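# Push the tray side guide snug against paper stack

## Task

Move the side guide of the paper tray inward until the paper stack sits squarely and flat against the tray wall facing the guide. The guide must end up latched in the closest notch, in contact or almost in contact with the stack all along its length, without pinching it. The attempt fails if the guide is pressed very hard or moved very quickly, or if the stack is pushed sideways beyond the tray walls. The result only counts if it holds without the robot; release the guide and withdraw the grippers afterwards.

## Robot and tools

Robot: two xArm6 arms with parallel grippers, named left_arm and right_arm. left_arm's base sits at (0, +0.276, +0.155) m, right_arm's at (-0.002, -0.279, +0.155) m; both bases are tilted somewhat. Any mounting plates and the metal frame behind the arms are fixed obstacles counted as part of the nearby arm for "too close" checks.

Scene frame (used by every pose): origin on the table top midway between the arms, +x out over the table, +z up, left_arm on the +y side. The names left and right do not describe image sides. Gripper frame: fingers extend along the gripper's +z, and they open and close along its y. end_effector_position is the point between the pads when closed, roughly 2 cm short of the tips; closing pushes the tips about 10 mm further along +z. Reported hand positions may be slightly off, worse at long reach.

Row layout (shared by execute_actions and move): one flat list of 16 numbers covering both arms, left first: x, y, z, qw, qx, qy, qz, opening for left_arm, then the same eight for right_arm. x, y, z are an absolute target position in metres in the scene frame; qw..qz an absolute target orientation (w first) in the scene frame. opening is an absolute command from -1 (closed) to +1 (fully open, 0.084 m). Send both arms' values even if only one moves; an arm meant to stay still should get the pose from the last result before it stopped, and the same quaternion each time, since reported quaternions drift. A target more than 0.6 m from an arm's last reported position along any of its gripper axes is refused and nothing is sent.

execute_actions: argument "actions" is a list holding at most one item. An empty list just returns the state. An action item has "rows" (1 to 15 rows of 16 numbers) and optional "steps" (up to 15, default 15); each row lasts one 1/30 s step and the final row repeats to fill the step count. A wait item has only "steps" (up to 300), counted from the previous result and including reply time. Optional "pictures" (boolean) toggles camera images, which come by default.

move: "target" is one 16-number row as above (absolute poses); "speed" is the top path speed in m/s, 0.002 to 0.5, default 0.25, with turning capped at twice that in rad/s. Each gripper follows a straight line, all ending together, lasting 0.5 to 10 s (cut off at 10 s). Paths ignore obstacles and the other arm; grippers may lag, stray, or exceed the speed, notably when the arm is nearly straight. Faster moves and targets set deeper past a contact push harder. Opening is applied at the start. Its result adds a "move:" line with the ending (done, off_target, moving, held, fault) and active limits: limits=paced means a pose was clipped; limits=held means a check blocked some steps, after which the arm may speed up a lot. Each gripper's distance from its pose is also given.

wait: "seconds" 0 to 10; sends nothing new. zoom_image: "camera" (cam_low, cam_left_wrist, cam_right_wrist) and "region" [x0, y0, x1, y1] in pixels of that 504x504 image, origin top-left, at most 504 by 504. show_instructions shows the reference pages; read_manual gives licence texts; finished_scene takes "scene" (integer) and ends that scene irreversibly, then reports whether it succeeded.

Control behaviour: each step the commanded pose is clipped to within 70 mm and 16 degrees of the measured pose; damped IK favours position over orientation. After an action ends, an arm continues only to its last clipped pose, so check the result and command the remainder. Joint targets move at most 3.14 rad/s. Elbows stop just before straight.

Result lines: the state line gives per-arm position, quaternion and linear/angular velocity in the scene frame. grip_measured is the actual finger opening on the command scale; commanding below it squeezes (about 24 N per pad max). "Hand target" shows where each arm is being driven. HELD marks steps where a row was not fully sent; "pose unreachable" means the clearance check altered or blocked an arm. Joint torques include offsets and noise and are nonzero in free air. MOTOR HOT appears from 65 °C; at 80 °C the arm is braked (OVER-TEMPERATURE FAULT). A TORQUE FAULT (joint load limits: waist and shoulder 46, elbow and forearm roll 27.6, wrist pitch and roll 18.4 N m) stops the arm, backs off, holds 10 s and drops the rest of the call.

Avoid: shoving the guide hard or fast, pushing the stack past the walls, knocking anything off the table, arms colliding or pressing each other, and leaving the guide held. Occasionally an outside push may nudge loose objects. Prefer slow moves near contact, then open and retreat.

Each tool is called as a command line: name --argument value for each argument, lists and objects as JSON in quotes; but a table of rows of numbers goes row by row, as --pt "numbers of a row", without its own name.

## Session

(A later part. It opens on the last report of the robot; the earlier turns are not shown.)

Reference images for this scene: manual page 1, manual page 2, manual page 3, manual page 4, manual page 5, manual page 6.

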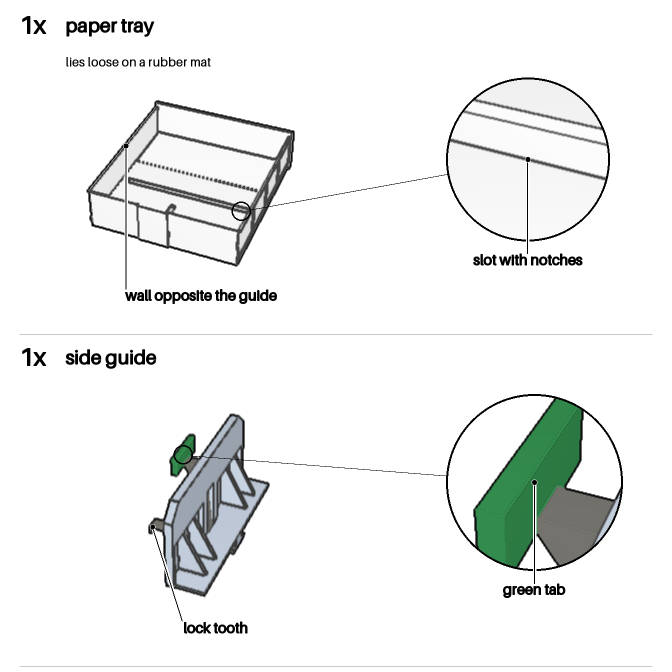

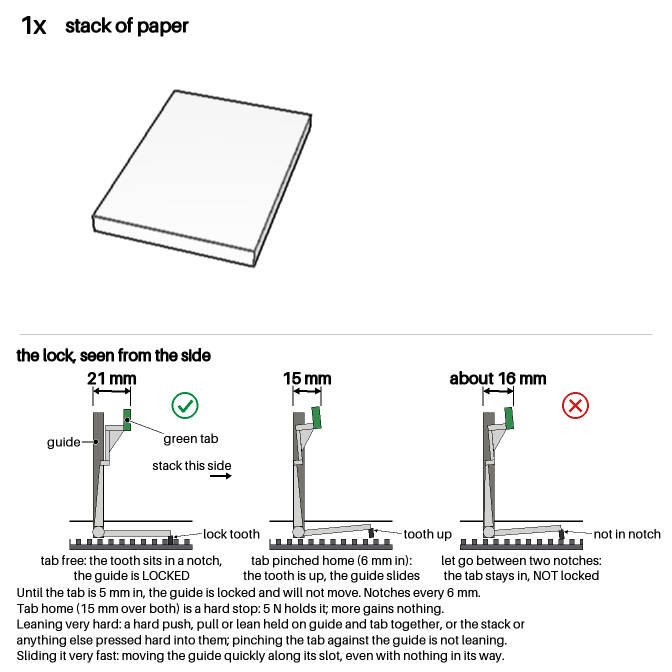

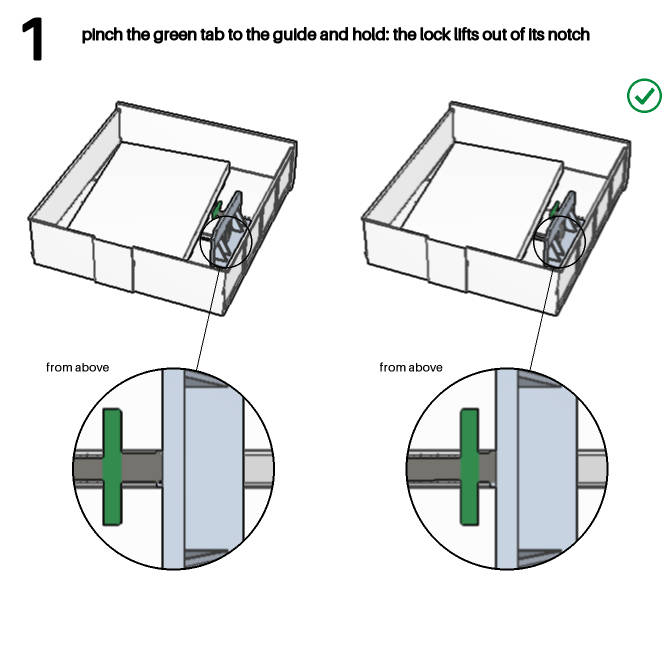

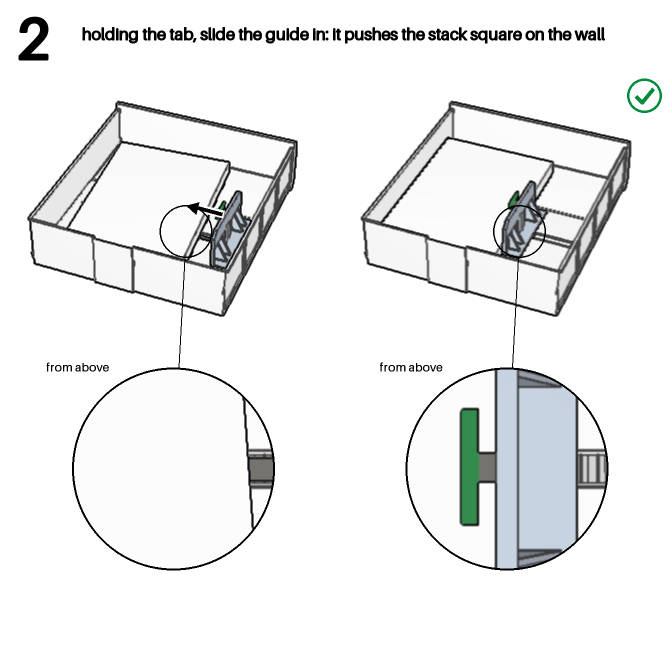

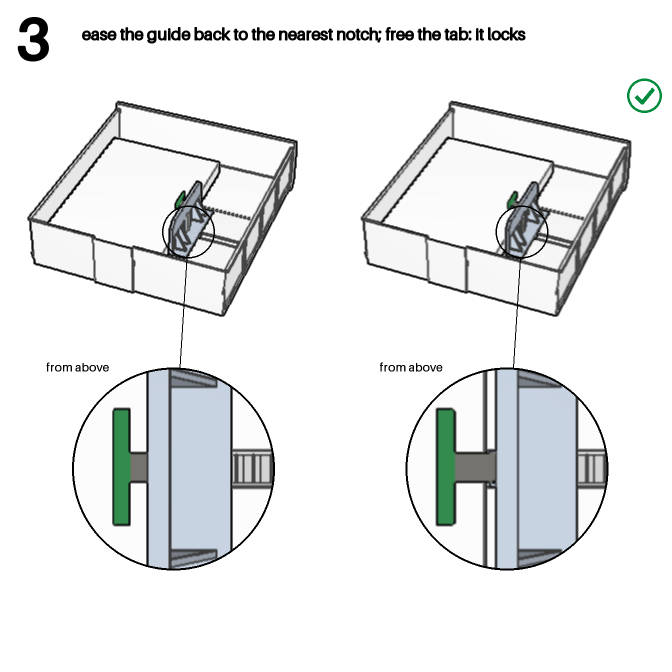

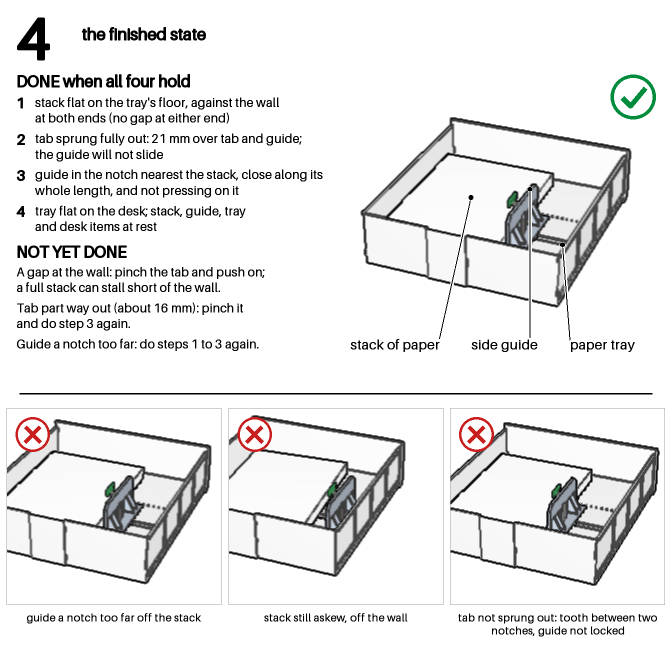

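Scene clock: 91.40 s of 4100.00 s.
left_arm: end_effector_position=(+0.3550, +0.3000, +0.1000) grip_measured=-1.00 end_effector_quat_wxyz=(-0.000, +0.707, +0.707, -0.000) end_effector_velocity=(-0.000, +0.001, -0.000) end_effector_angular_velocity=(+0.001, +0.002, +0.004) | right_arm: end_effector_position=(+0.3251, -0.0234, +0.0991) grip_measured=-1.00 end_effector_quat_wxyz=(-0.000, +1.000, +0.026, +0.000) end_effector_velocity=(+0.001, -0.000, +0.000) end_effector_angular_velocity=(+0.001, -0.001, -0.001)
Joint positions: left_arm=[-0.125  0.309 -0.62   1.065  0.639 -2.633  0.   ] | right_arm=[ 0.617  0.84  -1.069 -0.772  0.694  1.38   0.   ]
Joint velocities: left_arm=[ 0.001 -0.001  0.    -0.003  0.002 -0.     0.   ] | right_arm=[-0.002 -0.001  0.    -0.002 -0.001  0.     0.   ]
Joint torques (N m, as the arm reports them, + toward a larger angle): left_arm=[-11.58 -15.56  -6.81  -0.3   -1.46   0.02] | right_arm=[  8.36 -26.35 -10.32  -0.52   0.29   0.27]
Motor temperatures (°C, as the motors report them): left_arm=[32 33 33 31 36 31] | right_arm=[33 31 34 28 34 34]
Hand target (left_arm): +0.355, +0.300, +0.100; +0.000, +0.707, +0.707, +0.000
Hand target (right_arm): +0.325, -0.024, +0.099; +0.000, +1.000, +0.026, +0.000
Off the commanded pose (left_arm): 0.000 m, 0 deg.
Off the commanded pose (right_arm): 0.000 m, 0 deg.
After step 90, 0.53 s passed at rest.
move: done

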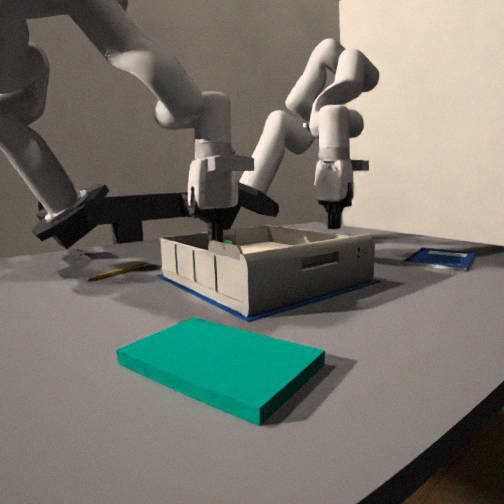

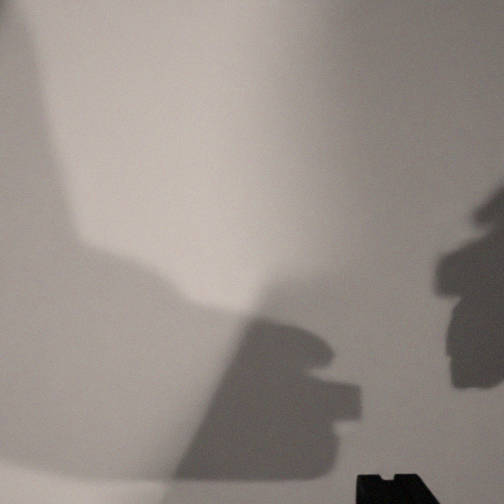

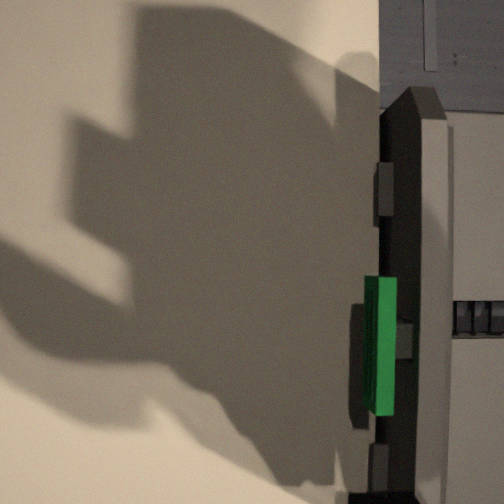

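move --target '[0.355,0.30,0.10,0,0.707,0.707,0,-1,0.325,-0.026,0.099,0,0.9997,0.026,0,-1]' --speed 0.002

Scene clock: 95.40 s of 4100.00 s.
left_arm: end_effector_position=(+0.3550, +0.3000, +0.1000) grip_measured=-1.00 end_effector_quat_wxyz=(+0.000, +0.707, +0.707, -0.000) end_effector_velocity=(+0.001, -0.001, +0.001) end_effector_angular_velocity=(-0.002, -0.002, +0.001) | right_arm: end_effector_position=(+0.3250, -0.0255, +0.0992) grip_measured=-1.00 end_effector_quat_wxyz=(-0.001, +1.000, +0.026, +0.000) end_effector_velocity=(-0.001, -0.001, -0.001) end_effector_angular_velocity=(-0.002, +0.002, +0.000)
Joint positions: left_arm=[-0.125  0.309 -0.62   1.065  0.639 -2.633  0.   ] | right_arm=[ 0.614  0.834 -1.061 -0.776  0.691  1.38   0.   ]
Joint velocities: left_arm=[-0.001 -0.001 -0.001 -0.001 -0.002  0.     0.   ] | right_arm=[-0.001 -0.     0.002 -0.001  0.001  0.     0.   ]
Joint torques (N m, as the arm reports them, + toward a larger angle): left_arm=[-11.64 -15.95  -6.88  -0.27  -1.48   0.03] | right_arm=[  7.29 -28.54  -9.92  -0.95   1.57   0.48]
Motor temperatures (°C, as the motors report them): left_arm=[32 33 33 31 36 31] | right_arm=[33 31 34 28 34 34]
Hand target (left_arm): +0.355, +0.300, +0.100; +0.000, +0.707, +0.707, -0.000
Hand target (right_arm): +0.325, -0.026, +0.099; +0.000, +1.000, +0.026, +0.000
Off the commanded pose (left_arm): 0.000 m, 0 deg.
Off the commanded pose (right_arm): 0.001 m, 0 deg.
move: done

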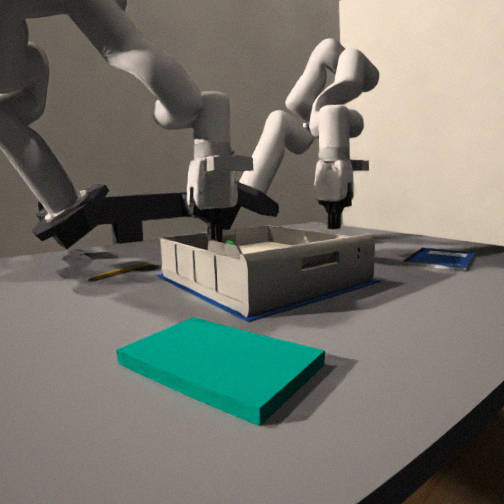

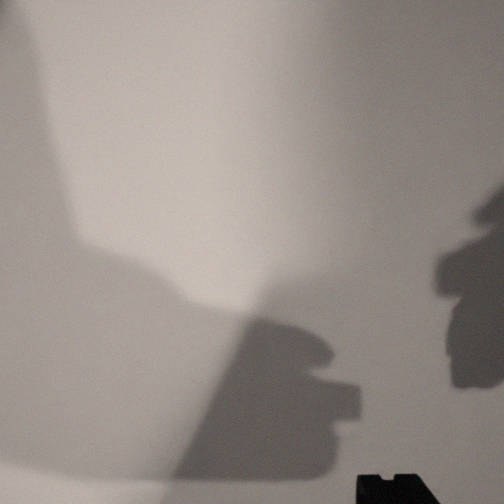

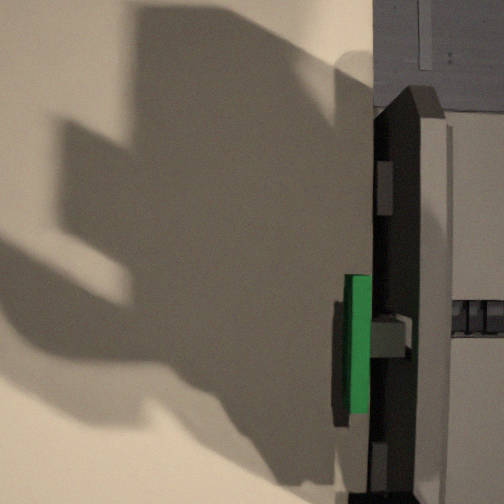

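Popped and locked. Retreat.

move --target '[0.355,0.30,0.10,0,0.707,0.707,0,-1,0.325,-0.012,0.102,0,0.9997,0.026,0,-1]' --speed 0.03

move --target '[0.355,0.33,0.15,0,0.707,0.707,0,-1,0.33,0.0,0.30,0,0.9997,0.026,0,0]'

Scene clock: 98.47 s of 4100.00 s.
left_arm: end_effector_position=(+0.3550, +0.3000, +0.1000) grip_measured=-1.00 end_effector_quat_wxyz=(+0.000, +0.707, +0.707, +0.000) end_effector_velocity=(+0.001, +0.000, +0.001) end_effector_angular_velocity=(-0.001, -0.002, +0.001) | right_arm: end_effector_position=(+0.3249, -0.0123, +0.1019) grip_measured=-1.00 end_effector_quat_wxyz=(+0.000, +1.000, +0.026, -0.000) end_effector_velocity=(-0.000, +0.001, -0.000) end_effector_angular_velocity=(-0.000, +0.001, +0.000)
Joint positions: left_arm=[-0.125  0.309 -0.62   1.065  0.639 -2.633  0.   ] | right_arm=[ 0.639  0.861 -1.102 -0.745  0.707  1.372  0.   ]
Joint velocities: left_arm=[-0.    -0.001 -0.001 -0.    -0.001  0.     0.   ] | right_arm=[ 0.003  0.004 -0.004  0.005  0.001 -0.002  0.   ]
Joint torques (N m, as the arm reports them, + toward a larger angle): left_arm=[-11.49 -15.93  -6.95  -0.32  -1.53  -0.11] | right_arm=[  8.44 -28.1  -11.36  -0.63  -0.51   0.42]
Motor temperatures (°C, as the motors report them): left_arm=[32 33 33 31 36 31] | right_arm=[33 31 34 28 33 34]
Hand target (left_arm): +0.355, +0.300, +0.100; +0.000, +0.707, +0.707, +0.000
Hand target (right_arm): +0.325, -0.012, +0.102; -0.000, +1.000, +0.026, -0.000
Off the commanded pose (left_arm): 0.000 m, 0 deg.
Off the commanded pose (right_arm): 0.000 m, 0 deg.
move: done

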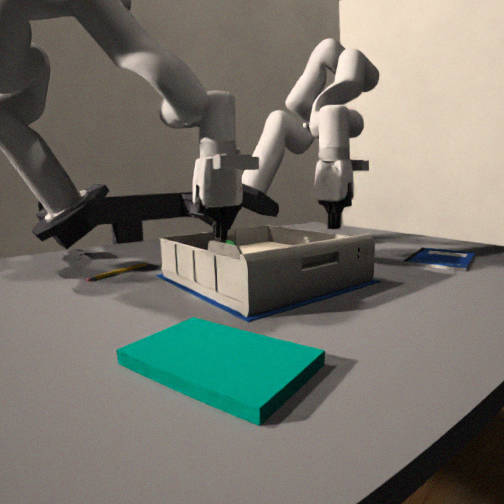

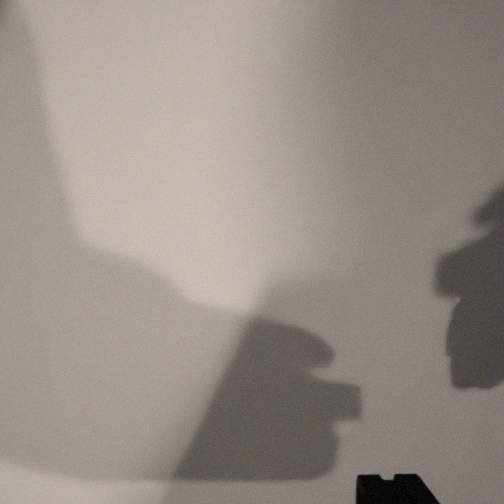

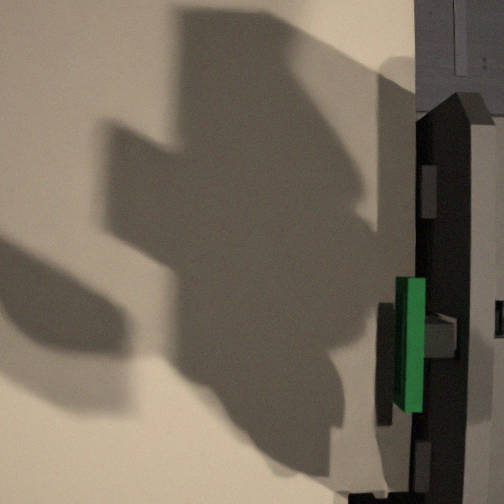

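Scene clock: 99.90 s of 4100.00 s.
left_arm: end_effector_position=(+0.3549, +0.3300, +0.1500) grip_measured=-1.00 end_effector_quat_wxyz=(-0.000, +0.707, +0.707, +0.000) end_effector_velocity=(-0.000, +0.000, +0.001) end_effector_angular_velocity=(+0.001, -0.002, -0.002) | right_arm: end_effector_position=(+0.3294, -0.0002, +0.2997) grip_measured=-0.01 end_effector_quat_wxyz=(+0.000, +1.000, +0.026, -0.000) end_effector_velocity=(+0.000, +0.001, +0.003) end_effector_angular_velocity=(+0.002, -0.001, +0.000)
Joint positions: left_arm=[-0.154  0.099 -0.563  0.891  0.734 -2.441  0.   ] | right_arm=[ 0.857  0.582 -1.262 -0.42   1.126  1.174  0.044]
Joint velocities: left_arm=[-0.001 -0.003  0.001  0.001  0.002  0.002  0.   ] | right_arm=[ 0.003 -0.001 -0.004  0.002  0.004 -0.001 -0.   ]
Joint torques (N m, as the arm reports them, + toward a larger angle): left_arm=[-10.67 -14.08  -8.56  -0.21  -1.41   0.01] | right_arm=[  8.19 -25.17 -15.6   -0.69  -0.56   0.35]
Motor temperatures (°C, as the motors report them): left_arm=[32 33 33 31 36 31] | right_arm=[33 31 34 28 33 34]
Hand target (left_arm): +0.355, +0.330, +0.150; +0.000, +0.707, +0.707, +0.000
Hand target (right_arm): +0.330, -0.000, +0.300; -0.000, +1.000, +0.026, -0.000
Off the commanded pose (left_arm): 0.000 m, 0 deg.
Off the commanded pose (right_arm): 0.001 m, 0 deg.
move: done

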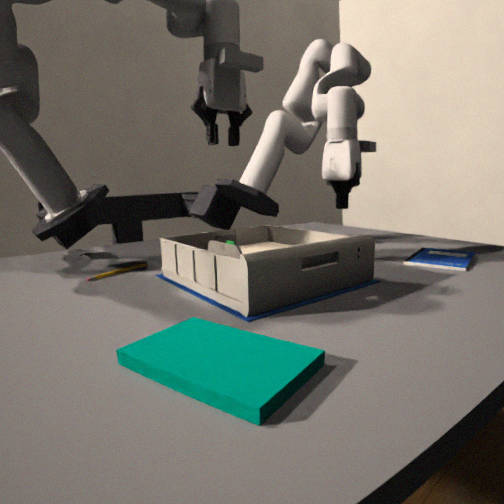

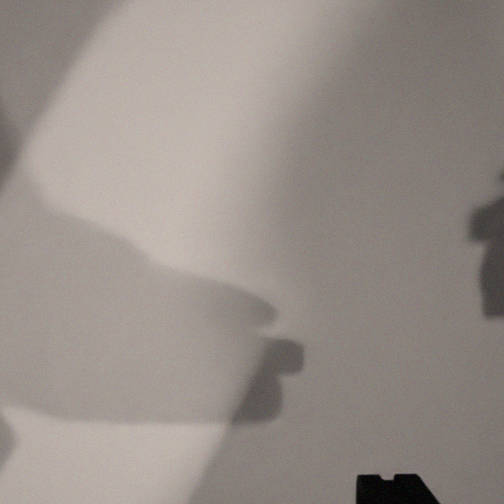

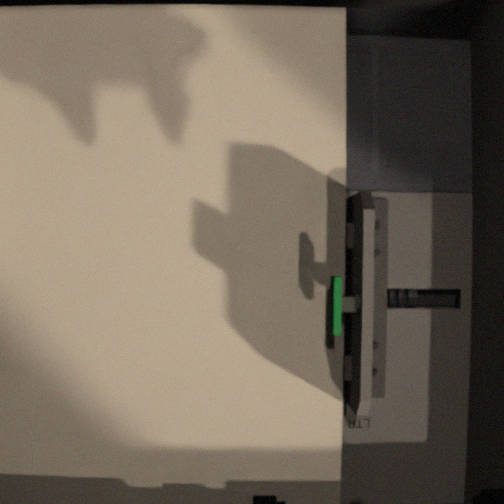

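finished_scene --scene 2

The scene is finished: the task was done.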